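# Carry tube rack through self-closing door to desk

## Task

Move the tube rack from the counter, through the door that shuts by itself, onto the desk. At the end the rack must stand upright with each tube seated all the way down in a hole, and the door must be closed. The task fails if the rack or any tube touches the floor, or if a robot tips over or is left leaning. Either robot or both may be used. Finish by releasing the rack and backing the robots away.

## Robot and tools

Robots: two identical Hello Robot Stretch 4 units, r1 and r2. Each has an omni-wheel base, a lift on a vertical mast, an arm that telescopes forward, a three-joint wrist (yaw, pitch, roll) and a two-finger gripper. Each is about 1.6 m tall, and its base rim lies within 0.23 m of its base origin. Cameras per robot: <r>_head_camera, <r>_head_left_camera, <r>_head_right_camera, <r>_wrist_camera (r = r1 or r2). Loose objects may occasionally get a small random shove.

Frames: the base frame sits on the floor under the base centre, with x forward, y left and z up. hand_pose (a point between the open fingertips) is reported in this frame and may be slightly wrong. With all wrist joints at 0 the hand axes line up with the base axes. Odometry frame = the base frame where the robot started the scene. Each robot reports only in its own frames, so relative placement of the two robots must be judged from images, lidar_m and wrist_depth_mm.

execute_actions: arguments "actions" (a list holding one action, or empty to just read state and images) and optional "cameras" (list of camera names or "all"; omitted/null = all, [] = none; an unknown name rejects the call). An action maps "r1" and/or "r2" to a per-robot object containing "base", "joints" or both, plus optional "pace" and "contact_limits"; or "end_of_arm" by itself. Everything in one action starts at once and may finish at different times.
- base: exactly one key, and each is a relative offset from where the base last reported itself, in the robot's own base frame. translate_m: straight drive in metres, forward positive, -2 to 2. strafe_m: sideways metres, left positive, -2 to 2. rotate_rad: spin in place in radians, counter-clockwise (left) positive, -3.2 to 3.2.
- joints: absolute targets by name. lift_m 0 to 1.2 m; arm_m 0 to 0.55 m extension; wrist_yaw_rad -1.134 to 4.276 (0 forward, positive left, 3.14 tucked back, above 3.4 the arm may block it); wrist_pitch_rad -1.117 to 4.259 (0 level, 1.57 pointing down); wrist_roll_rad -1.117 to 4.259 (0 = fingers level, positive turns clockwise viewed from behind); gripper_m -0.038 to 0.141, the fingertip gap in metres (negative means fingers squeeze each other). Done tolerances: lift/arm ±0.004, yaw and roll ±0.02, pitch ±0.05, gripper ±0.004. Out-of-range joint targets are clipped and reported; other bad values or keys reject the whole call with no motion.
- pace: "slow", "default", "fast" or "max" (base up to 0.1/0.3/0.4/0.6 m/s and 1/2/3/4 rad/s). With lift above 0.2 m the base is slowed further, down to 0.3 m/s and 1 rad/s at 1.2 m.
- contact_limits: {"arm_m": v}, v from 0 (stops at the lightest touch) to 0.75 (hardest); default 0.5.
- end_of_arm: "enable_torque" revives wrist/gripper motors that shut off.
A single action runs at most 15 s. Anything not mentioned in an action may still be driving toward an older target without the status showing it. If a call reports a stop, later motion calls in the same reply are skipped.

wait: {"seconds": 0 to 10}; commands nothing, returns state and images. zoom_image: {"camera", "region": [x0, y0, x1, y1]} in pixels of that camera's latest full image, origin top-left, max 504x504. finished_scene: {"scene": current scene number}; irreversible, reports success, and the goal must already hold.

Result lines: base_status and joint_status tell how each motion ended: "done"; "off_target" (resting short, may still push); "contact_stop_at_<key>" (hit something; that lift, arm or wheel set goes slack, a slack lift can sag under load and slack wheels can coast); "limit_stop_at_<name>", including limit_stop_at_tilt (lean above 6 degrees, lift/arm/wheels go slack and ignore commands until upright) and limit_stop_at_own_body (joint about to hit the robot; retreat away, and unfolding works with lift_m 0.4 plus wrist_yaw_rad 0 in one action); "torque_fault" (wrist or gripper motor overloaded and went limp; send enable_torque). on_its_own lists unrequested behaviour; "held at" there is the held target, not the position. base_odometry counts wheel turns, so slip looks like travel; heading -3.142 to 3.142, left positive. If turned_by_wheels and turned_by_imu differ by over about 0.1 rad, expect a collision or slip and a heading error of about their difference. base_tilt in degrees, forward and right positive, with a fixed bias up to about 1.5. motor_effort is percent of maximum, positive toward higher joint values, peak in brackets (noisy); for wheel_0..2 positive turns the base right. lidar_m: 12 distances in metres in 30-degree sectors, first straight ahead then counter-clockwise (4th left, 7th behind, 10th right); "-" is nothing seen or closer than 0.25 m; it sees from about 0.15 m up, including tabletops, and misses clear objects and thin legs. wrist_depth_mm: 7x7 grid of median depths, 100 to 2000 mm, rows from top left, "-" unknown.

Gripping: command gripper_m below the object's width; deeper squeezes pull the object toward the wrist. Neither the reading nor "done" proves a grasp; a firm hold shows as a clear gripper effort change. Stuck fingertips: raise the lift. Wrist pitch effort shifts with load.

Avoid: dropping anything or letting rack/tubes reach the floor; robot-to-robot contact (no status reports it, and a base already touching another robot presses hard with any further drive); turning or driving with over 1 kg held and arm_m above 0.2, especially fast; strong steady pushes or pulls, worse with a high gripper or high contact limit; a level gripper holding over about 2 kg (torque fault); shared carrying, since two bases can differ by about 3 cm per metre and strain the load. Calibration data for each camera (K, distortion, T_world_to_cam in the carrying robot's base frame) comes with the session; it carries small errors that grow for the wrist camera with the arm extended.

Each tool is called after "Request:" as name(argument=value, ...), one argument or row to a line, values as JSON.

## Session

Request:
execute_actions(
  actions=[],
)

Scene clock: 0.00 s.
r1.base_odometry: x=+0.000 y=+0.000 heading=+0.000 (m, m, rad; r1's odometry frame)
r1.turned_by_wheels: +0.000 (rad since the last result)
r1.turned_by_imu: +0.000 (rad since the last result)
r1.base_tilt: forward=+0.3 right=-1.2 (deg)
r1.lidar_m: 1.12 1.86 1.16 1.29 1.24 1.29 1.12 1.06 1.09 0.78 0.75 0.82
r1.base_status: not commanded
r1.joint_positions: lift_m=+0.133 arm_m=+0.000 wrist_yaw_rad=+3.203 wrist_pitch_rad=-0.006 wrist_roll_rad=+0.010 gripper_m=+0.057
r1.joint_status: not commanded
r1.motor_effort: lift_m=+21 arm_m=-1 wrist_yaw_rad=-2 wrist_pitch_rad=-5 wrist_roll_rad=+0 gripper_m=-3 wheel_0=-1 wheel_1=+0 wheel_2=+0 (%)
r1.hand_pose: x=-0.1224 y=+0.0697 z=+0.3135 quat_wxyz=(-0.031, +0.003, +0.005, +1.000) (m; r1's base frame)
r1.wrist_depth_mm: - 133 240 1397 1618 1430 1160 / - 110 133 1430 1618 1430 1182 / - 114 133 1397 1618 1430 1160 / 135 134 183 1397 1618 1430 1182 / 210 1138 1229 1397 1618 1397 1182 / 1008 1098 196 1255 201 1281 1138 / 715 723 831 809 788 842 854
r2.base_odometry: x=+0.000 y=+0.000 heading=+0.000 (m, m, rad; r2's odometry frame)
r2.turned_by_wheels: +0.000 (rad since the last result)
r2.turned_by_imu: +0.000 (rad since the last result)
r2.base_tilt: forward=-0.6 right=-1.4 (deg)
r2.lidar_m: 1.89 1.92 1.68 1.52 1.14 0.76 0.69 0.73 0.95 1.52 1.57 2.05
r2.base_status: not commanded
r2.joint_positions: lift_m=+0.158 arm_m=+0.000 wrist_yaw_rad=+3.184 wrist_pitch_rad=+0.007 wrist_roll_rad=+0.002 gripper_m=+0.057
r2.joint_status: not commanded
r2.motor_effort: lift_m=+19 arm_m=+0 wrist_yaw_rad=-2 wrist_pitch_rad=-8 wrist_roll_rad=+1 gripper_m=-3 wheel_0=+0 wheel_1=+0 wheel_2=+0 (%)
r2.hand_pose: x=-0.1212 y=+0.0752 z=+0.3347 quat_wxyz=(-0.021, -0.003, +0.001, +1.000) (m; r2's base frame)
r2.wrist_depth_mm: - 144 216 854 878 866 866 / - 109 141 854 854 866 878 / - 107 139 842 854 866 854 / - 116 139 831 842 854 854 / 143 141 831 831 842 842 854 / 210 809 820 820 215 842 842 / 209 788 788 809 809 809 831
pictures: r1_head_camera, r1_head_left_camera, r1_head_right_camera, r1_wrist_camera, r2_head_camera, r2_head_left_camera, r2_head_right_camera, r2_wrist_camera
Images, in order (width x height): r1_head_camera 420x560, r1_head_left_camera 420x672, r1_head_right_camera 420x672, r1_wrist_camera 616x392, r2_head_camera 420x560, r2_head_left_camera 420x672, r2_head_right_camera 420x672, r2_wrist_camera 616x392.

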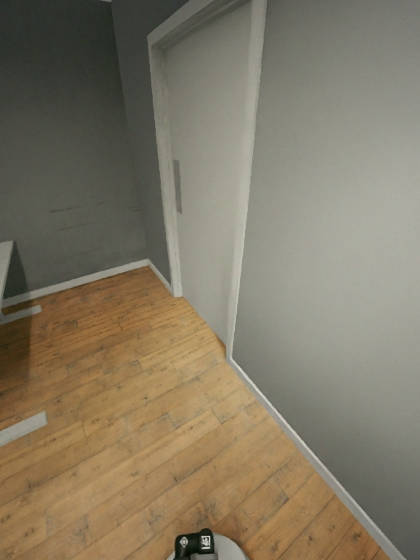

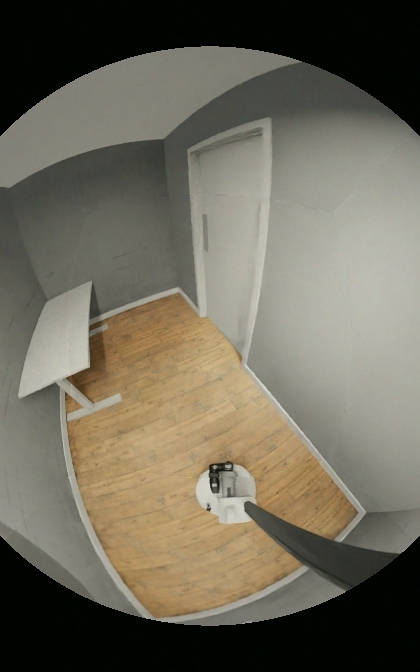

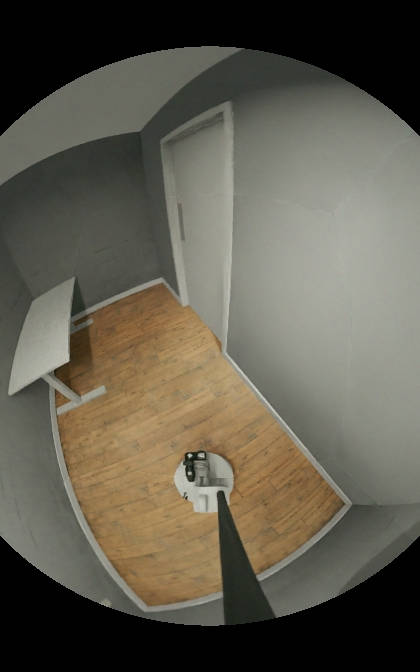

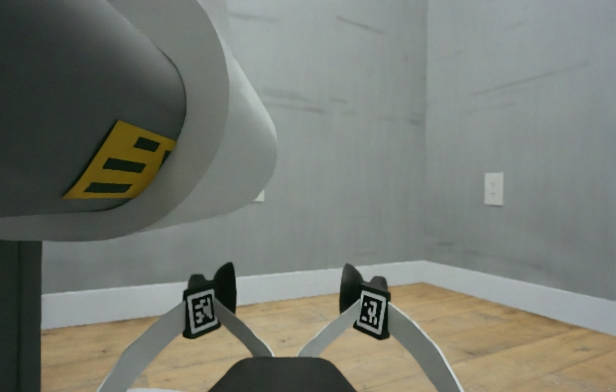

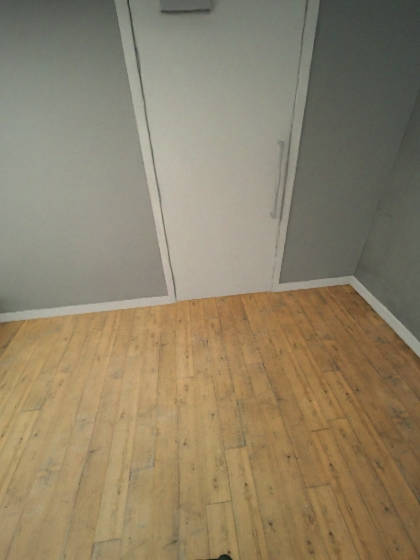

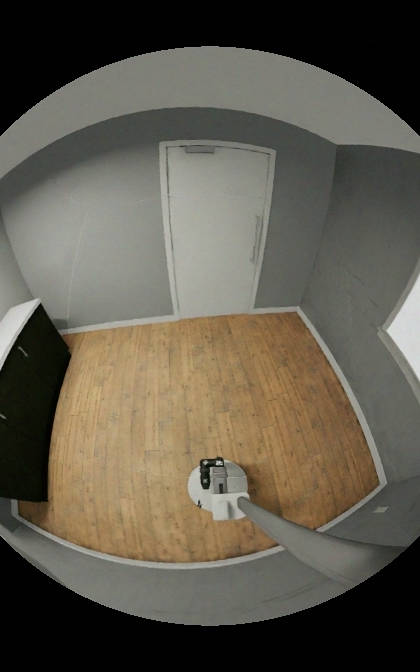

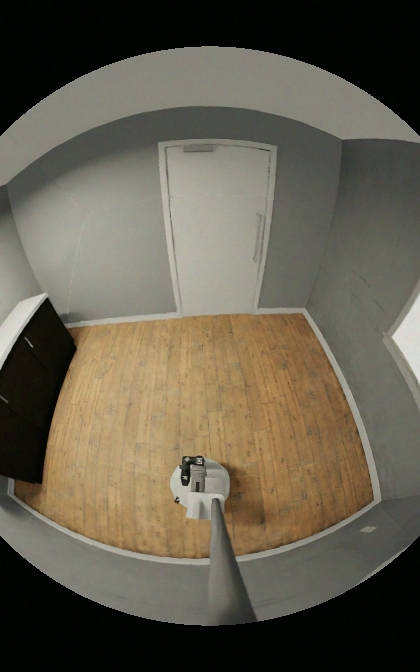

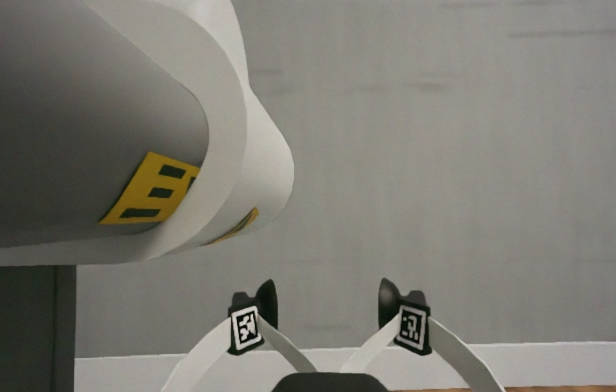

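Request:
execute_actions(
  actions=[
    {"r2": {"base": {"rotate_rad": 1.57}, "joints": {"lift_m": 0.9, "wrist_yaw_rad": 0}}, "r1": {"base": {"rotate_rad": -0.6}, "joints": {"lift_m": 0.4, "wrist_yaw_rad": 0}}},
  ],
)

Scene clock: 4.33 s.
r1.base_odometry: x=+0.000 y=+0.000 heading=-0.600 (m, m, rad; r1's odometry frame)
r1.turned_by_wheels: -0.600 (rad since the last result)
r1.turned_by_imu: -0.599 (rad since the last result)
r1.base_tilt: forward=+0.3 right=-1.1 (deg)
r1.lidar_m: 0.79 0.99 2.37 1.15 1.34 1.24 1.26 1.15 1.07 1.10 0.82 0.76
r1.base_status: done
r1.joint_positions: lift_m=+0.400 arm_m=+0.000 wrist_yaw_rad=+0.000 wrist_pitch_rad=-0.006 wrist_roll_rad=+0.010 gripper_m=+0.057
r1.joint_status: all done
r1.motor_effort: lift_m=+26(27) arm_m=-1(1) wrist_yaw_rad=-3(3) wrist_pitch_rad=-6(5) wrist_roll_rad=+0(1) gripper_m=-4(2) wheel_0=+2(7) wheel_1=+1(7) wheel_2=+0(6) (%)
r1.hand_pose: x=+0.4594 y=-0.0873 z=+0.5796 quat_wxyz=(+1.000, +0.005, -0.003, +0.000) (m; r1's base frame)
r1.wrist_depth_mm: 820 732 640 574 521 477 445 / 831 723 640 574 521 477 445 / 831 732 647 580 521 477 445 / 831 723 647 574 525 480 445 / 831 732 647 574 521 477 449 / 831 723 195 580 201 480 445 / 842 699 661 554 525 469 445
r2.base_odometry: x=+0.000 y=+0.000 heading=+1.570 (m, m, rad; r2's odometry frame)
r2.turned_by_wheels: +1.570 (rad since the last result)
r2.turned_by_imu: +1.541 (rad since the last result)
r2.base_tilt: forward=-0.6 right=-1.4 (deg)
r2.lidar_m: 1.53 1.15 0.78 0.70 0.67 0.93 1.54 1.55 2.05 1.86 1.93 1.70
r2.base_status: done
r2.joint_positions: lift_m=+0.900 arm_m=+0.000 wrist_yaw_rad=+0.000 wrist_pitch_rad=+0.007 wrist_roll_rad=+0.002 gripper_m=+0.057
r2.joint_status: all done
r2.motor_effort: lift_m=+23(24) arm_m=+0(0) wrist_yaw_rad=-4(6) wrist_pitch_rad=-7(7) wrist_roll_rad=+1(0) gripper_m=-3(5) wheel_0=-1(6) wheel_1=-1(8) wheel_2=+0(7) (%)
r2.hand_pose: x=+0.4593 y=-0.0873 z=+1.0760 quat_wxyz=(+1.000, +0.001, +0.003, +0.000) (m; r2's base frame)
r2.wrist_depth_mm: 1336 1983 1983 - - - - / 1308 1921 1983 - - - - / 1366 1921 1983 1983 - - - / 1308 1921 1921 1983 - - - / 1308 1863 1863 1921 1576 1863 - / 1336 1808 1281 1336 215 1430 1430 / 1308 1756 1308 1336 1366 1366 1430
pictures: r1_head_camera, r1_head_left_camera, r1_head_right_camera, r1_wrist_camera, r2_head_camera, r2_head_left_camera, r2_head_right_camera, r2_wrist_camera
camera_calibration (this result's frames):
r1_wrist_camera: T_world_to_cam=[[-0.0228961, -0.999695, 0.00930401, -0.0910137], [0.0190538, -0.00974111, -0.999771, 0.628913], [0.999556, -0.0227136, 0.019271, -0.249595], [0, 0, 0, 1]] pos_world=[0.235417, -0.0905288, 0.634426]
r2_wrist_camera: T_world_to_cam=[[0.0471868, -0.998886, 0.000738806, -0.0986345], [0.037506, 0.00103265, -0.999296, 1.12336], [0.998182, 0.0471813, 0.0375129, -0.269466], [0, 0, 0, 1]] pos_world=[0.231498, -0.0869709, 1.13275]
Images, in order (width x height): r1_head_camera 420x560, r1_head_left_camera 420x672, r1_head_right_camera 420x672, r1_wrist_camera 616x392, r2_head_camera 420x560, r2_head_left_camera 420x672, r2_head_right_camera 420x672, r2_wrist_camera 616x392.

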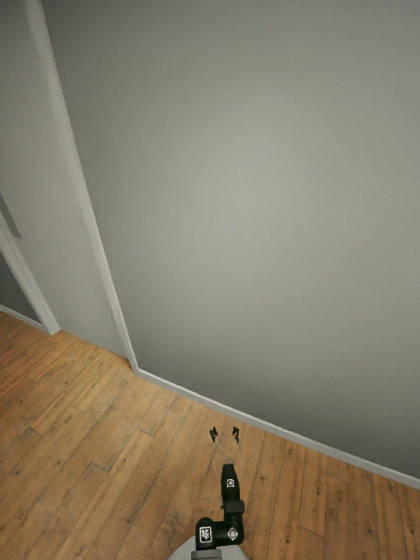

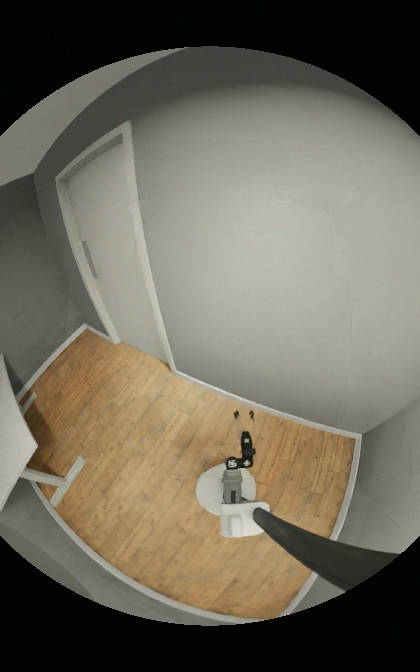

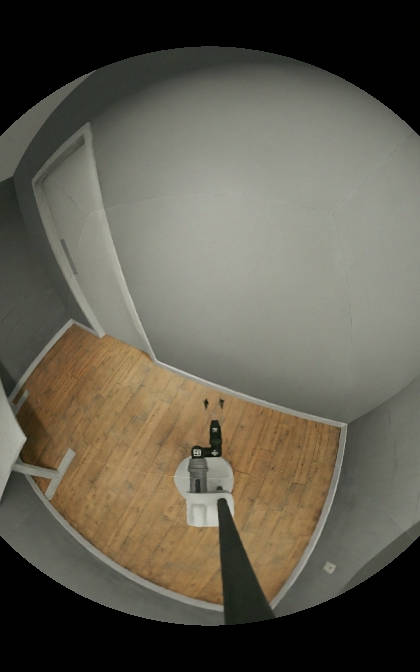

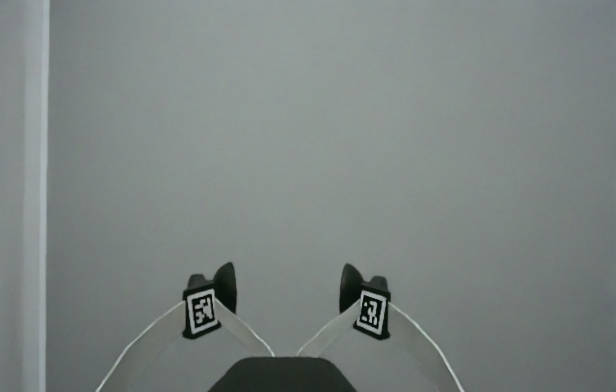

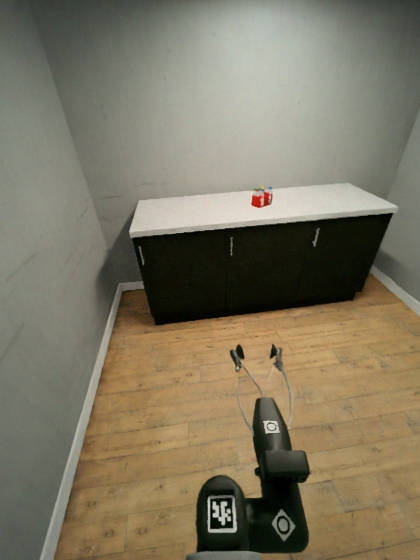

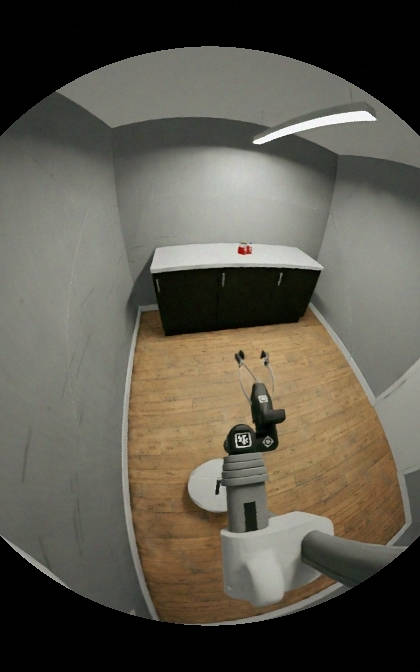

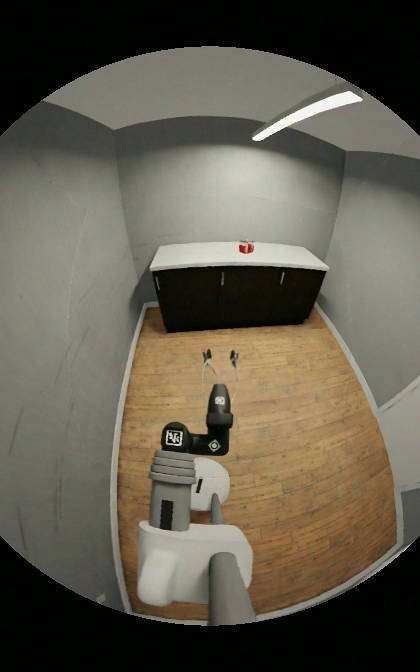

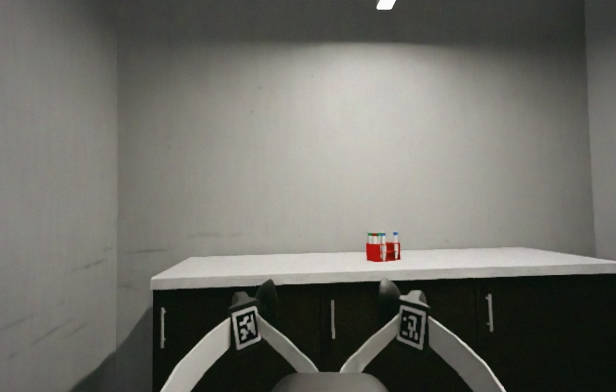

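Request:
zoom_image(
  camera="r2_wrist_camera",
  region=[340, 210, 430, 280],
)

Request:
execute_actions(
  actions=[
    {"r2": {"base": {"translate_m": 0.95}, "joints": {"lift_m": 0.9, "wrist_pitch_rad": 0.4}}, "r1": {"base": {"rotate_rad": -0.42}}},
  ],
)

Region (340, 210, 430, 280) of r2_wrist_camera's 616x392 image, scaled by 5.600.

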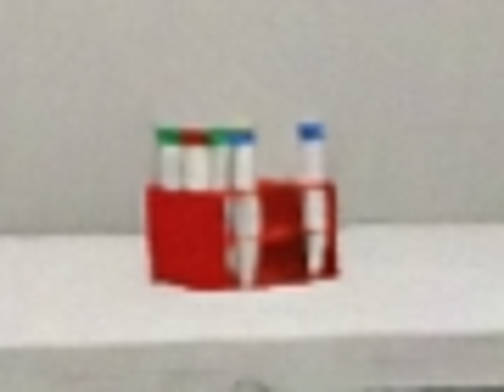

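Scene clock: 10.17 s.
r1.base_odometry: x=+0.000 y=+0.000 heading=-1.020 (m, m, rad; r1's odometry frame)
r1.turned_by_wheels: -0.420 (rad since the last result)
r1.turned_by_imu: -0.421 (rad since the last result)
r1.base_tilt: forward=+0.2 right=-1.0 (deg)
r1.lidar_m: 0.75 0.81 1.12 1.71 1.16 1.30 1.25 1.30 1.11 1.07 1.08 0.79
r1.base_status: done
r1.joint_positions: lift_m=+0.400 arm_m=+0.000 wrist_yaw_rad=+0.000 wrist_pitch_rad=-0.006 wrist_roll_rad=+0.010 gripper_m=+0.057
r1.joint_status: not commanded
r1.motor_effort: lift_m=+26(26) arm_m=-1(1) wrist_yaw_rad=-1(2) wrist_pitch_rad=-5(8) wrist_roll_rad=+0(1) gripper_m=-5(5) wheel_0=+1(6) wheel_1=+0(7) wheel_2=+0(7) (%)
r1.hand_pose: x=+0.4594 y=-0.0874 z=+0.5796 quat_wxyz=(+1.000, +0.005, -0.003, +0.000) (m; r1's base frame)
r1.wrist_depth_mm: 535 539 539 539 535 539 539 / 539 535 539 539 544 539 539 / 539 539 539 539 539 544 539 / 539 539 539 539 539 544 544 / 539 539 539 544 539 544 544 / 539 539 196 544 201 544 544 / 539 539 544 544 539 544 544
r2.base_odometry: x=+0.001 y=+0.950 heading=+1.570 (m, m, rad; r2's odometry frame)
r2.turned_by_wheels: +0.000 (rad since the last result)
r2.turned_by_imu: +0.000 (rad since the last result)
r2.base_tilt: forward=-0.5 right=-1.4 (deg)
r2.lidar_m: 0.58 0.60 0.87 0.80 0.82 1.05 2.37 2.56 1.95 1.77 1.00 0.67
r2.base_status: done
r2.joint_positions: lift_m=+0.900 arm_m=+0.000 wrist_yaw_rad=+0.000 wrist_pitch_rad=+0.402 wrist_roll_rad=+0.002 gripper_m=+0.057
r2.joint_status: all done
r2.motor_effort: lift_m=+22(22) arm_m=+0(0) wrist_yaw_rad=-3(3) wrist_pitch_rad=-7(9) wrist_roll_rad=+1(1) gripper_m=-4(4) wheel_0=+1(5) wheel_1=+1(6) wheel_2=+2(10) (%)
r2.hand_pose: x=+0.4363 y=-0.0874 z=+0.9652 quat_wxyz=(+0.980, +0.001, +0.200, +0.000) (m; r2's base frame)
r2.wrist_depth_mm: 878 878 904 917 946 960 991 / 917 931 946 960 991 1008 1042 / 960 960 976 976 931 661 866 / 615 597 585 569 549 544 530 / 424 418 424 433 442 449 492 / 442 452 459 477 215 504 525 / 466 484 480 496 521 535 564
pictures: r1_head_camera, r1_head_left_camera, r1_head_right_camera, r1_wrist_camera, r2_head_camera, r2_head_left_camera, r2_head_right_camera, r2_wrist_camera
camera_calibration (this result's frames):
r1_wrist_camera: T_world_to_cam=[[-0.0232773, -0.999686, 0.00930429, -0.0909489], [0.0190503, -0.00974866, -0.999771, 0.628932], [0.999548, -0.0230947, 0.0192712, -0.249595], [0, 0, 0, 1]] pos_world=[0.235383, -0.0905534, 0.634444]
r2_wrist_camera: T_world_to_cam=[[0.0435905, -0.9989, -0.0173035, -0.0785713], [-0.350172, 0.000944779, -0.936685, 1.12213], [0.935671, 0.0468898, -0.349745, 0.15866], [0, 0, 0, 1]] pos_world=[0.247909, -0.0869846, 1.10521]
Images, in order (width x height): r1_head_camera 420x560, r1_head_left_camera 420x672, r1_head_right_camera 420x672, r1_wrist_camera 616x392, r2_head_camera 420x560, r2_head_left_camera 420x672, r2_head_right_camera 420x672, r2_wrist_camera 616x392.

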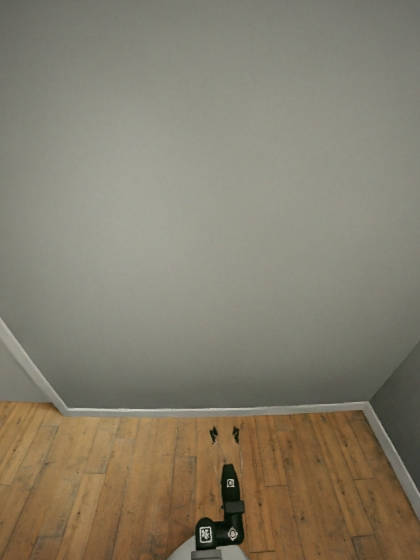

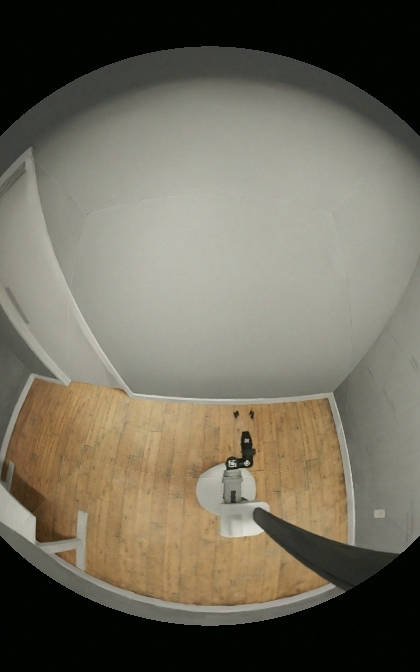

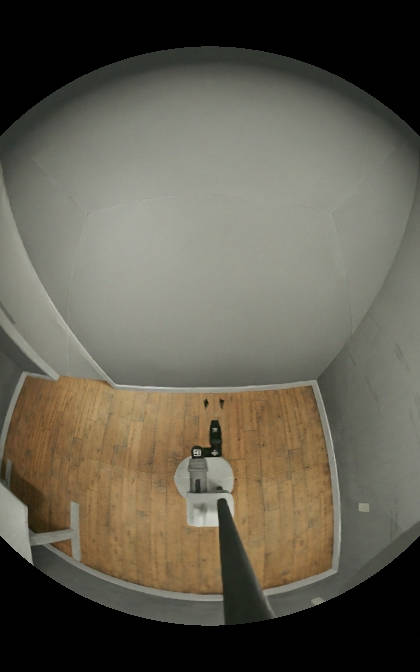

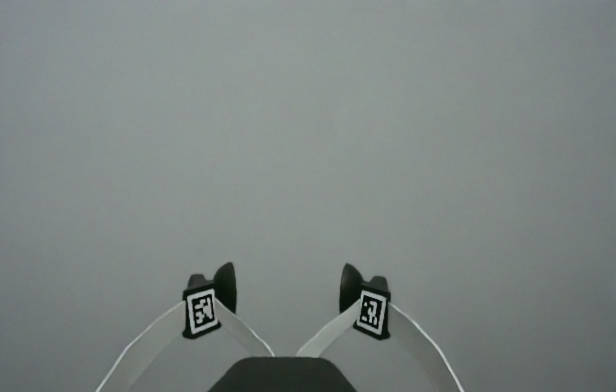

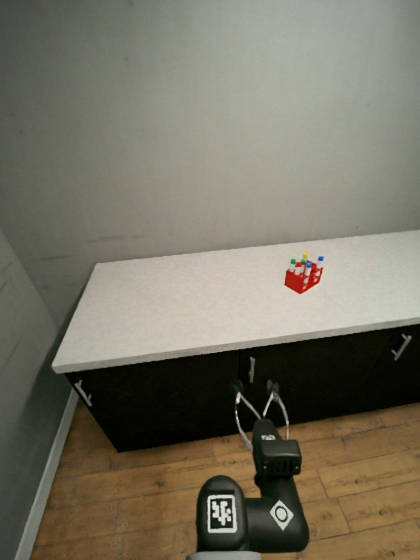

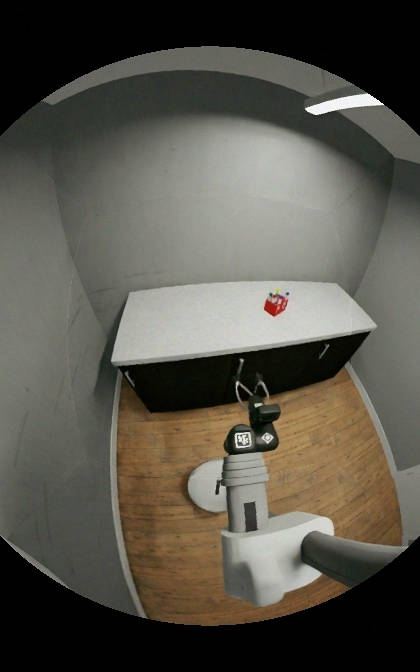

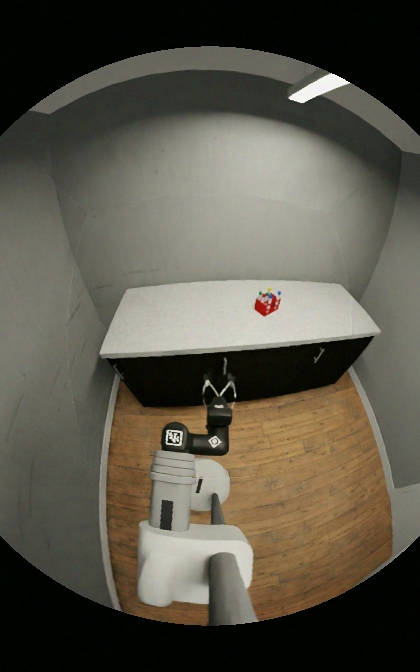

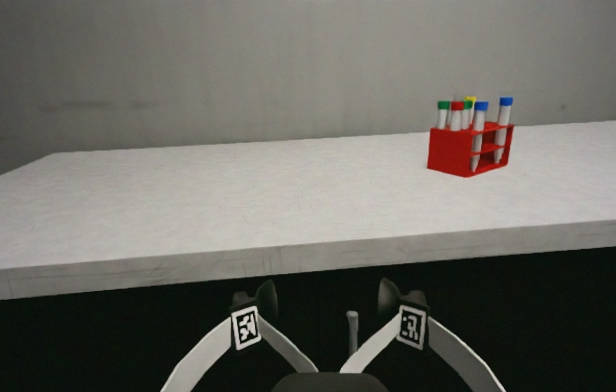

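Request:
zoom_image(
  camera="r2_wrist_camera",
  region=[410, 80, 530, 190],
)

Request:
zoom_image(
  camera="r2_head_camera",
  region=[270, 240, 340, 305],
)

Region (410, 80, 530, 190) of r2_wrist_camera's 616x392 image, scaled by 4.200; it fills the top 462 rows of this view, and the rest is white.

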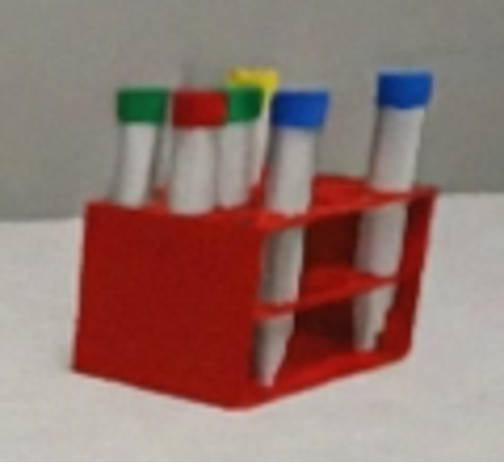

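Region (270, 240, 340, 305) of r2_head_camera's 420x560 image, scaled by 7.200, with more detail than that image has; it fills the top 468 rows of this view, and the rest is white.

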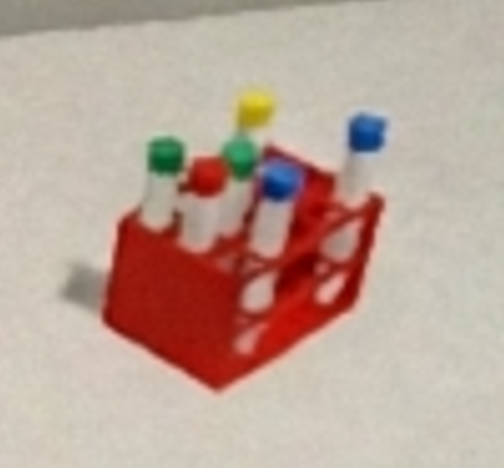

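Request:
execute_actions(
  actions=[
    {"r2": {"base": {"strafe_m": -0.895}, "joints": {"lift_m": 0.9, "wrist_pitch_rad": 0.25, "gripper_m": 0.141}}, "r1": {"base": {"strafe_m": 1.5}, "joints": {"wrist_yaw_rad": 3.14, "lift_m": 0.3}, "pace": "fast"}},
  ],
  cameras=["r1_head_camera", "r1_head_left_camera", "r2_head_camera"],
)

Request:
execute_actions(
  actions=[
    {"r2": {"base": {"rotate_rad": 0.595}}},
  ],
  cameras=["r2_head_camera", "r2_wrist_camera"],
)

Scene clock: 22.63 s.
r1.base_odometry: x=+1.278 y=+0.785 heading=-1.020 (m, m, rad; r1's odometry frame)
r1.turned_by_wheels: +0.000 (rad since the last result)
r1.turned_by_imu: -0.003 (rad since the last result)
r1.base_tilt: forward=+0.3 right=-1.0 (deg)
r1.lidar_m: 0.86 0.88 1.19 1.17 0.61 0.44 0.41 0.45 0.62 2.57 1.13 0.91
r1.base_status: done
r1.joint_positions: lift_m=+0.300 arm_m=+0.000 wrist_yaw_rad=+3.140 wrist_pitch_rad=-0.006 wrist_roll_rad=+0.010 gripper_m=+0.057
r1.joint_status: all done
r1.motor_effort: lift_m=+15(23) arm_m=-1(1) wrist_yaw_rad=-1(1) wrist_pitch_rad=-6(7) wrist_roll_rad=+0(0) gripper_m=-4(3) wheel_0=+0(11) wheel_1=+0(11) wheel_2=-1(2) (%)
r1.hand_pose: x=-0.1174 y=+0.0880 z=+0.4804 quat_wxyz=(+0.001, +0.003, +0.005, +1.000) (m; r1's base frame)
r1.wrist_depth_mm: - 135 1336 1336 1366 1366 1366 / - 127 539 621 609 597 585 / - 129 185 866 866 866 866 / 116 136 1336 1336 1336 1336 1366 / 1336 1366 1336 1366 1336 1336 1366 / 1308 946 196 1336 201 1366 1336 / 1182 960 1205 1182 1138 1229 1205
r2.base_odometry: x=+0.896 y=+0.949 heading=+1.570 (m, m, rad; r2's odometry frame)
r2.turned_by_wheels: +0.000 (rad since the last result)
r2.turned_by_imu: -0.003 (rad since the last result)
r2.base_tilt: forward=-0.5 right=-1.5 (deg)
r2.lidar_m: 0.69 0.72 0.90 1.66 1.75 2.19 2.42 1.48 0.99 0.89 0.90 0.78
r2.base_status: done
r2.joint_positions: lift_m=+0.900 arm_m=+0.000 wrist_yaw_rad=+0.000 wrist_pitch_rad=+0.252 wrist_roll_rad=+0.002 gripper_m=+0.141
r2.joint_status: all done
r2.motor_effort: lift_m=+21(21) arm_m=+0(0) wrist_yaw_rad=-3(3) wrist_pitch_rad=-9(13) wrist_roll_rad=+1(1) gripper_m=+1(7) wheel_0=+0(9) wheel_1=+0(10) wheel_2=+0(0) (%)
r2.hand_pose: x=+0.4501 y=-0.0874 z=+1.0060 quat_wxyz=(+0.992, +0.001, +0.126, +0.000) (m; r2's base frame)
r2.wrist_depth_mm: 976 1008 1025 1042 1060 1078 976 / 1025 1042 1042 1078 1078 1118 976 / 1042 1078 1078 1118 1138 1160 976 / 991 1078 1060 1042 1160 1182 991 / 634 615 597 591 580 621 1008 / 496 504 521 564 574 202 1008 / 539 544 564 161 597 609 1008
pictures: r1_head_camera, r1_head_left_camera, r2_head_camera
Images, in order (width x height): r1_head_camera 420x560, r1_head_left_camera 420x672, r2_head_camera 420x560.

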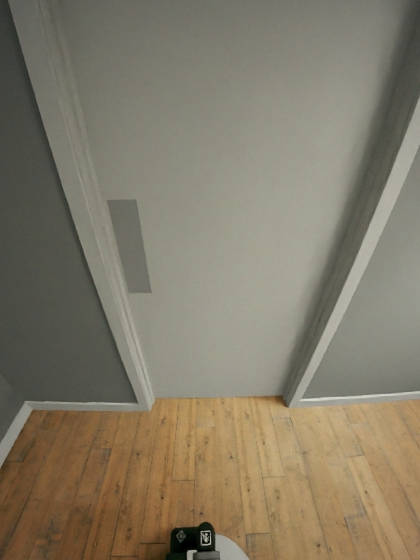

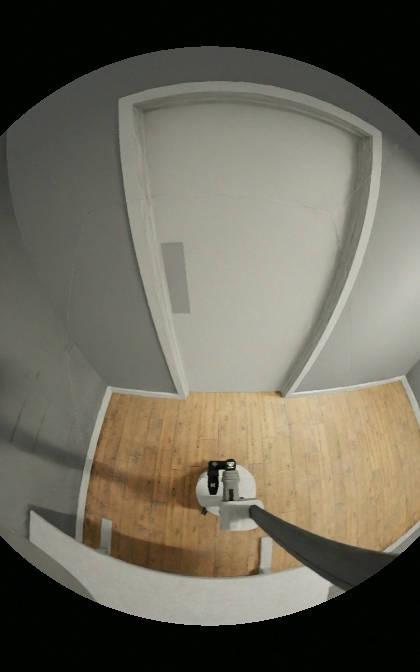

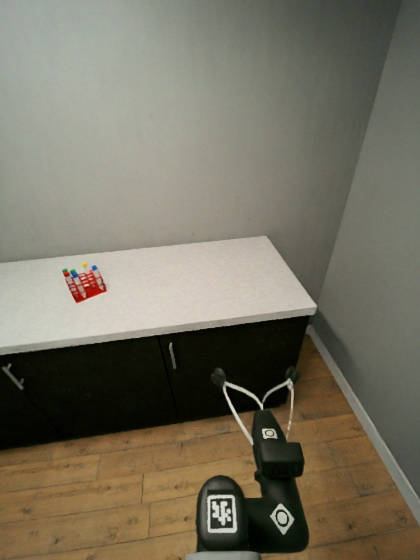

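Scene clock: 24.03 s.
r1.base_odometry: x=+1.278 y=+0.785 heading=-1.020 (m, m, rad; r1's odometry frame)
r1.turned_by_wheels: +0.000 (rad since the last result)
r1.turned_by_imu: +0.000 (rad since the last result)
r1.base_tilt: forward=+0.1 right=-1.0 (deg)
r1.lidar_m: 0.87 0.88 1.21 1.18 0.61 0.47 0.42 0.45 0.64 2.58 1.13 0.92
r1.base_status: not commanded
r1.joint_positions: lift_m=+0.300 arm_m=+0.000 wrist_yaw_rad=+3.140 wrist_pitch_rad=-0.006 wrist_roll_rad=+0.010 gripper_m=+0.057
r1.joint_status: not commanded
r1.motor_effort: lift_m=+16(16) arm_m=-1(1) wrist_yaw_rad=+0(1) wrist_pitch_rad=-6(5) wrist_roll_rad=+0(1) gripper_m=-4(4) wheel_0=+0(0) wheel_1=+0(0) wheel_2=-1(1) (%)
r1.hand_pose: x=-0.1174 y=+0.0880 z=+0.4804 quat_wxyz=(+0.001, +0.003, +0.005, +1.000) (m; r1's base frame)
r1.wrist_depth_mm: - 135 1336 1336 1336 1308 1366 / - 127 539 615 609 597 585 / - 129 185 866 866 866 866 / 116 135 1336 1336 1336 1366 1336 / 1336 1336 1336 1366 1336 1336 1336 / 1336 946 195 1336 201 1336 1336 / 1182 946 1205 1182 1160 1255 1205
r2.base_odometry: x=+0.896 y=+0.949 heading=+2.165 (m, m, rad; r2's odometry frame)
r2.turned_by_wheels: +0.595 (rad since the last result)
r2.turned_by_imu: +0.584 (rad since the last result)
r2.base_tilt: forward=-0.5 right=-1.5 (deg)
r2.lidar_m: 0.73 0.95 1.69 1.73 2.35 2.41 1.36 0.96 0.87 0.94 0.75 0.69
r2.base_status: done
r2.joint_positions: lift_m=+0.900 arm_m=+0.000 wrist_yaw_rad=+0.000 wrist_pitch_rad=+0.252 wrist_roll_rad=+0.002 gripper_m=+0.141
r2.joint_status: not commanded
r2.motor_effort: lift_m=+21(21) arm_m=+0(1) wrist_yaw_rad=-3(3) wrist_pitch_rad=-9(10) wrist_roll_rad=+1(0) gripper_m=-1(2) wheel_0=-2(6) wheel_1=-2(6) wheel_2=+1(5) (%)
r2.hand_pose: x=+0.4501 y=-0.0874 z=+1.0060 quat_wxyz=(+0.992, +0.001, +0.126, +0.000) (m; r2's base frame)
r2.wrist_depth_mm: 1499 1537 1308 1138 1025 917 842 / 1464 1576 1366 1182 1060 946 866 / 1537 1661 1397 1229 1098 976 878 / 1160 1118 1060 878 976 960 878 / 1008 798 676 597 580 564 559 / 1060 854 668 603 521 202 421 / 1118 904 732 161 530 484 442
pictures: r2_head_camera, r2_wrist_camera
camera_calibration (this result's frames):
r2_wrist_camera: T_world_to_cam=[[0.0456768, -0.998899, -0.0106543, -0.0860947], [-0.206899, 0.000974307, -0.978362, 1.14264], [0.977295, 0.0468928, -0.206627, -0.00271542], [0, 0, 0, 1]] pos_world=[0.242998, -0.0869859, 1.11644]
Images, in order (width x height): r2_head_camera 420x560, r2_wrist_camera 616x392.

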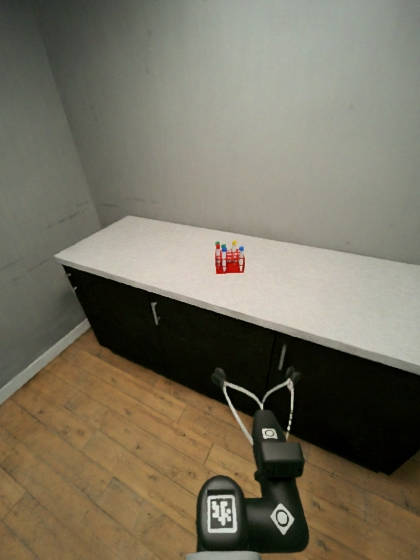

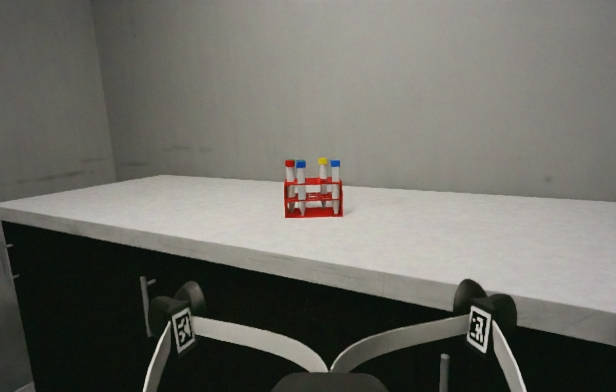

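Request:
execute_actions(
  actions=[
    {"r2": {"base": {"translate_m": 0.25}, "joints": {"lift_m": 0.86, "arm_m": 0.12}}, "r1": {"base": {"translate_m": 0.58}}},
  ],
  cameras=["r1_head_camera", "r2_head_camera", "r2_wrist_camera"],
)

Scene clock: 28.90 s.
r1.base_odometry: x=+1.582 y=+0.291 heading=-1.020 (m, m, rad; r1's odometry frame)
r1.turned_by_wheels: +0.000 (rad since the last result)
r1.turned_by_imu: -0.001 (rad since the last result)
r1.base_tilt: forward=+0.2 right=-1.1 (deg)
r1.lidar_m: 0.27 0.30 0.42 0.99 1.22 1.05 1.01 1.06 2.64 0.83 0.39 0.31
r1.base_status: done
r1.joint_positions: lift_m=+0.300 arm_m=+0.000 wrist_yaw_rad=+3.140 wrist_pitch_rad=-0.006 wrist_roll_rad=+0.010 gripper_m=+0.057
r1.joint_status: not commanded
r1.motor_effort: lift_m=+16(16) arm_m=-1(1) wrist_yaw_rad=-1(1) wrist_pitch_rad=-5(4) wrist_roll_rad=-1(1) gripper_m=-5(3) wheel_0=+1(4) wheel_1=+0(6) wheel_2=+1(9) (%)
r1.hand_pose: x=-0.1174 y=+0.0879 z=+0.4804 quat_wxyz=(+0.001, +0.003, +0.005, +1.000) (m; r1's base frame)
r1.wrist_depth_mm: - 135 1983 1921 1983 1983 1618 / - 127 1921 1983 1921 1983 1618 / - 129 185 1499 1464 1464 1464 / 116 135 1464 1983 1983 1921 1576 / 1921 1921 1921 1983 1921 1983 1576 / 1756 1808 196 1808 201 1708 1576 / 1182 1060 1205 1205 1160 1229 1229
r2.base_odometry: x=+0.756 y=+1.157 heading=+2.165 (m, m, rad; r2's odometry frame)
r2.turned_by_wheels: +0.000 (rad since the last result)
r2.turned_by_imu: +0.000 (rad since the last result)
r2.base_tilt: forward=-0.6 right=-1.3 (deg)
r2.lidar_m: 0.50 0.70 1.58 1.62 2.18 2.62 1.53 1.07 1.00 0.75 0.51 0.48
r2.base_status: done
r2.joint_positions: lift_m=+0.860 arm_m=+0.119 wrist_yaw_rad=+0.000 wrist_pitch_rad=+0.252 wrist_roll_rad=+0.002 gripper_m=+0.141
r2.joint_status: all done
r2.motor_effort: lift_m=+15(18) arm_m=+7(5) wrist_yaw_rad=-1(3) wrist_pitch_rad=-7(8) wrist_roll_rad=+1(0) gripper_m=-1(0) wheel_0=+0(6) wheel_1=+0(7) wheel_2=+0(9) (%)
r2.hand_pose: x=+0.5691 y=-0.0874 z=+0.9665 quat_wxyz=(+0.992, +0.001, +0.126, +0.000) (m; r2's base frame)
r2.wrist_depth_mm: 1229 1060 917 809 723 647 597 / 1281 1118 960 831 750 661 615 / 1308 1182 976 842 759 683 621 / 931 891 866 459 750 683 627 / 512 496 480 433 459 455 449 / 351 343 319 334 329 202 322 / 322 265 249 161 243 241 251
pictures: r1_head_camera, r2_head_camera, r2_wrist_camera
camera_calibration (this result's frames):
r2_wrist_camera: T_world_to_cam=[[0.0455137, -0.998907, -0.0106488, -0.0919077], [-0.206779, 0.00100849, -0.978387, 1.12857], [0.977328, 0.046732, -0.206507, -0.127269], [0, 0, 0, 1]] pos_world=[0.361932, -0.0869978, 1.07692]
Images, in order (width x height): r1_head_camera 420x560, r2_head_camera 420x560, r2_wrist_camera 616x392.

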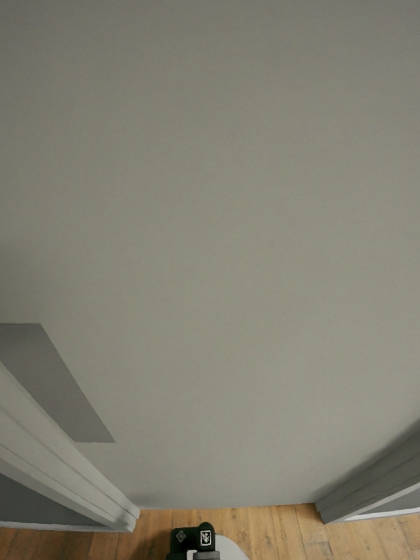

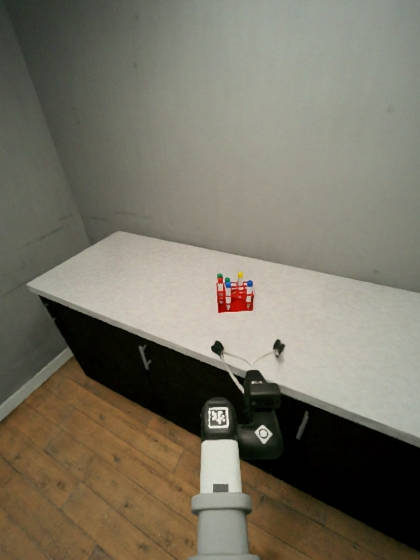

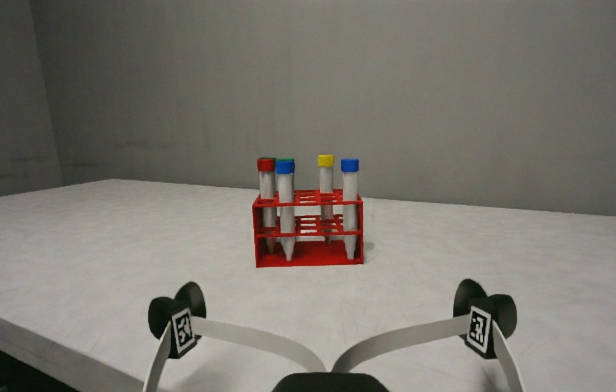

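Request:
execute_actions(
  actions=[
    {"r2": {"base": {"strafe_m": 0.02}, "joints": {"lift_m": 0.835, "arm_m": 0.27}}, "r1": {"base": {"translate_m": 0.3}, "pace": "slow"}},
  ],
  cameras=["r1_head_left_camera", "r2_head_camera", "r2_wrist_camera"],
)

Scene clock: 34.23 s.
r1.base_odometry: x=+1.739 y=+0.036 heading=-1.020 (m, m, rad; r1's odometry frame)
r1.turned_by_wheels: +0.000 (rad since the last result)
r1.turned_by_imu: +0.002 (rad since the last result)
r1.base_tilt: forward=+0.2 right=-1.0 (deg)
r1.lidar_m: 0.25 0.25 1.20 0.29 1.20 1.37 1.31 1.39 2.70 0.34 0.25 -
r1.base_status: done
r1.joint_positions: lift_m=+0.300 arm_m=+0.000 wrist_yaw_rad=+3.140 wrist_pitch_rad=-0.006 wrist_roll_rad=+0.010 gripper_m=+0.057
r1.joint_status: not commanded
r1.motor_effort: lift_m=+17(16) arm_m=-1(1) wrist_yaw_rad=-2(0) wrist_pitch_rad=-6(7) wrist_roll_rad=-1(1) gripper_m=-4(5) wheel_0=+7(11) wheel_1=+5(15) wheel_2=-13(25) (%)
r1.hand_pose: x=-0.1175 y=+0.0879 z=+0.4804 quat_wxyz=(+0.001, +0.003, +0.005, +1.000) (m; r1's base frame)
r1.wrist_depth_mm: - 135 - - - - 1618 / - 127 - - - - 1576 / - 129 185 - - - 1537 / 116 136 1808 - - - 1618 / - - - - - - 1576 / 1756 1808 196 1863 201 1808 1537 / 1182 1042 1205 1160 1160 1229 1229
r2.base_odometry: x=+0.739 y=+1.145 heading=+2.165 (m, m, rad; r2's odometry frame)
r2.turned_by_wheels: +0.000 (rad since the last result)
r2.turned_by_imu: +0.000 (rad since the last result)
r2.base_tilt: forward=-0.5 right=-1.3 (deg)
r2.lidar_m: 0.52 0.68 1.54 1.61 2.16 2.60 1.46 1.10 1.01 0.78 0.52 0.48
r2.base_status: done
r2.joint_positions: lift_m=+0.835 arm_m=+0.269 wrist_yaw_rad=+0.000 wrist_pitch_rad=+0.252 wrist_roll_rad=+0.002 gripper_m=+0.141
r2.joint_status: all done
r2.motor_effort: lift_m=+15(15) arm_m=+7(6) wrist_yaw_rad=-2(1) wrist_pitch_rad=-9(8) wrist_roll_rad=+1(1) gripper_m=-2(1) wheel_0=+1(8) wheel_1=-1(8) wheel_2=+0(0) (%)
r2.hand_pose: x=+0.7190 y=-0.0874 z=+0.9415 quat_wxyz=(+0.992, +0.001, +0.126, +0.000) (m; r2's base frame)
r2.wrist_depth_mm: 1078 891 778 676 603 544 500 / 1138 931 798 699 615 554 508 / 1182 976 831 707 627 569 521 / 788 759 715 287 322 574 525 / 430 421 377 293 291 387 382 / 297 293 270 276 274 202 272 / 228 215 211 161 206 205 213
pictures: r1_head_left_camera, r2_head_camera, r2_wrist_camera
camera_calibration (this result's frames):
r2_wrist_camera: T_world_to_cam=[[0.045543, -0.998906, -0.0106457, -0.0990139], [-0.206714, 0.00100248, -0.978401, 1.13513], [0.977341, 0.0467599, -0.206442, -0.279037], [0, 0, 0, 1]] pos_world=[0.511871, -0.0869958, 1.05195]
Images, in order (width x height): r1_head_left_camera 420x672, r2_head_camera 420x560, r2_wrist_camera 616x392.

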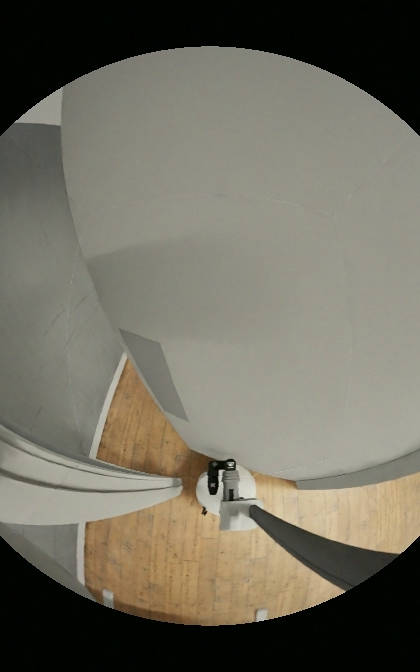

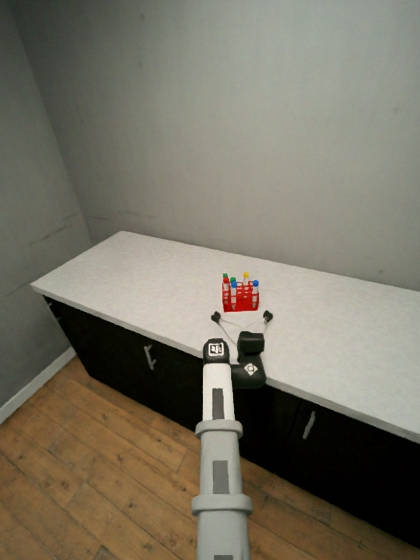

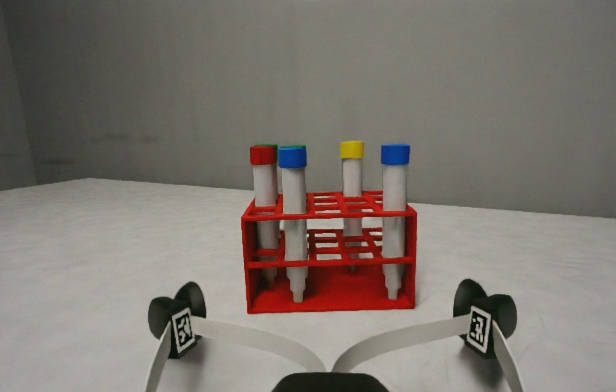

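Request:
execute_actions(
  actions=[
    {"r2": {"joints": {"arm_m": 0.345}, "pace": "slow"}, "r1": {"base": {"translate_m": 0.4}, "pace": "slow"}},
  ],
  cameras=["r1_head_left_camera", "r2_head_camera", "r2_wrist_camera"],
)

Scene clock: 40.50 s.
r1.base_odometry: x=+1.948 y=-0.304 heading=-1.020 (m, m, rad; r1's odometry frame)
r1.turned_by_wheels: +0.000 (rad since the last result)
r1.turned_by_imu: -0.003 (rad since the last result)
r1.base_tilt: forward=+0.3 right=-1.1 (deg)
r1.lidar_m: 0.27 1.57 1.16 1.13 0.42 0.48 1.74 2.60 0.33 0.25 - 0.25
r1.base_status: done
r1.joint_positions: lift_m=+0.300 arm_m=+0.000 wrist_yaw_rad=+3.140 wrist_pitch_rad=-0.006 wrist_roll_rad=+0.010 gripper_m=+0.057
r1.joint_status: not commanded
r1.motor_effort: lift_m=+16(16) arm_m=-1(1) wrist_yaw_rad=-2(1) wrist_pitch_rad=-7(6) wrist_roll_rad=-1(2) gripper_m=-3(4) wheel_0=+7(12) wheel_1=+0(7) wheel_2=-8(20) (%)
r1.hand_pose: x=-0.1175 y=+0.0879 z=+0.4804 quat_wxyz=(+0.001, +0.003, +0.005, +1.000) (m; r1's base frame)
r1.wrist_depth_mm: - 135 - - - 500 439 / - 126 - - - 500 442 / - 129 185 - - 500 442 / 116 136 - - - 496 455 / - - - - - 496 459 / 1756 1756 196 1808 201 492 455 / 1182 1060 1205 1205 1160 459 455
r2.base_odometry: x=+0.739 y=+1.145 heading=+2.165 (m, m, rad; r2's odometry frame)
r2.turned_by_wheels: +0.000 (rad since the last result)
r2.turned_by_imu: +0.000 (rad since the last result)
r2.base_tilt: forward=-0.5 right=-1.3 (deg)
r2.lidar_m: 0.52 0.66 1.55 1.64 2.14 2.61 1.32 1.09 1.00 0.76 0.54 0.48
r2.base_status: not commanded
r2.joint_positions: lift_m=+0.835 arm_m=+0.344 wrist_yaw_rad=+0.000 wrist_pitch_rad=+0.252 wrist_roll_rad=+0.002 gripper_m=+0.141
r2.joint_status: all done
r2.motor_effort: lift_m=+15(15) arm_m=+7(5) wrist_yaw_rad=-2(2) wrist_pitch_rad=-9(7) wrist_roll_rad=+1(0) gripper_m=+0(1) wheel_0=+1(1) wheel_1=-1(1) wheel_2=+0(0) (%)
r2.hand_pose: x=+0.7940 y=-0.0874 z=+0.9415 quat_wxyz=(+0.992, +0.001, +0.126, +0.000) (m; r2's base frame)
r2.wrist_depth_mm: 960 798 691 603 539 492 445 / 1008 842 715 627 559 496 455 / 1060 878 750 640 564 508 466 / 788 750 564 539 240 525 480 / 430 421 230 208 200 384 379 / 297 290 195 215 204 198 273 / 227 216 206 161 201 200 212
pictures: r1_head_left_camera, r2_head_camera, r2_wrist_camera
camera_calibration (this result's frames):
r2_wrist_camera: T_world_to_cam=[[0.0455429, -0.998906, -0.0106458, -0.102428], [-0.206714, 0.00100262, -0.978401, 1.15063], [0.977341, 0.0467599, -0.206442, -0.352303], [0, 0, 0, 1]] pos_world=[0.586836, -0.0869958, 1.05195]
Images, in order (width x height): r1_head_left_camera 420x672, r2_head_camera 420x560, r2_wrist_camera 616x392.

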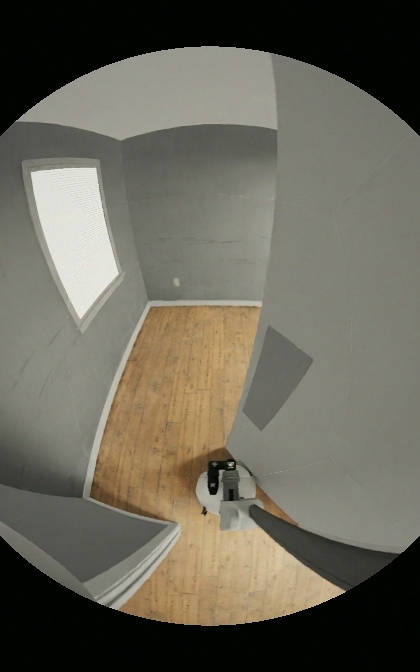

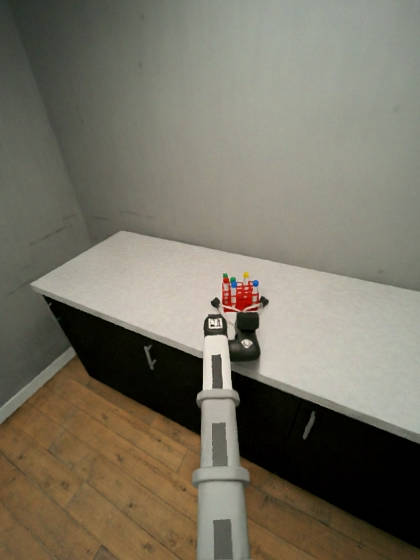

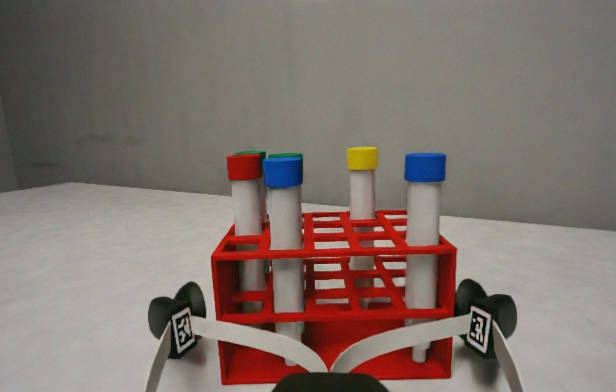

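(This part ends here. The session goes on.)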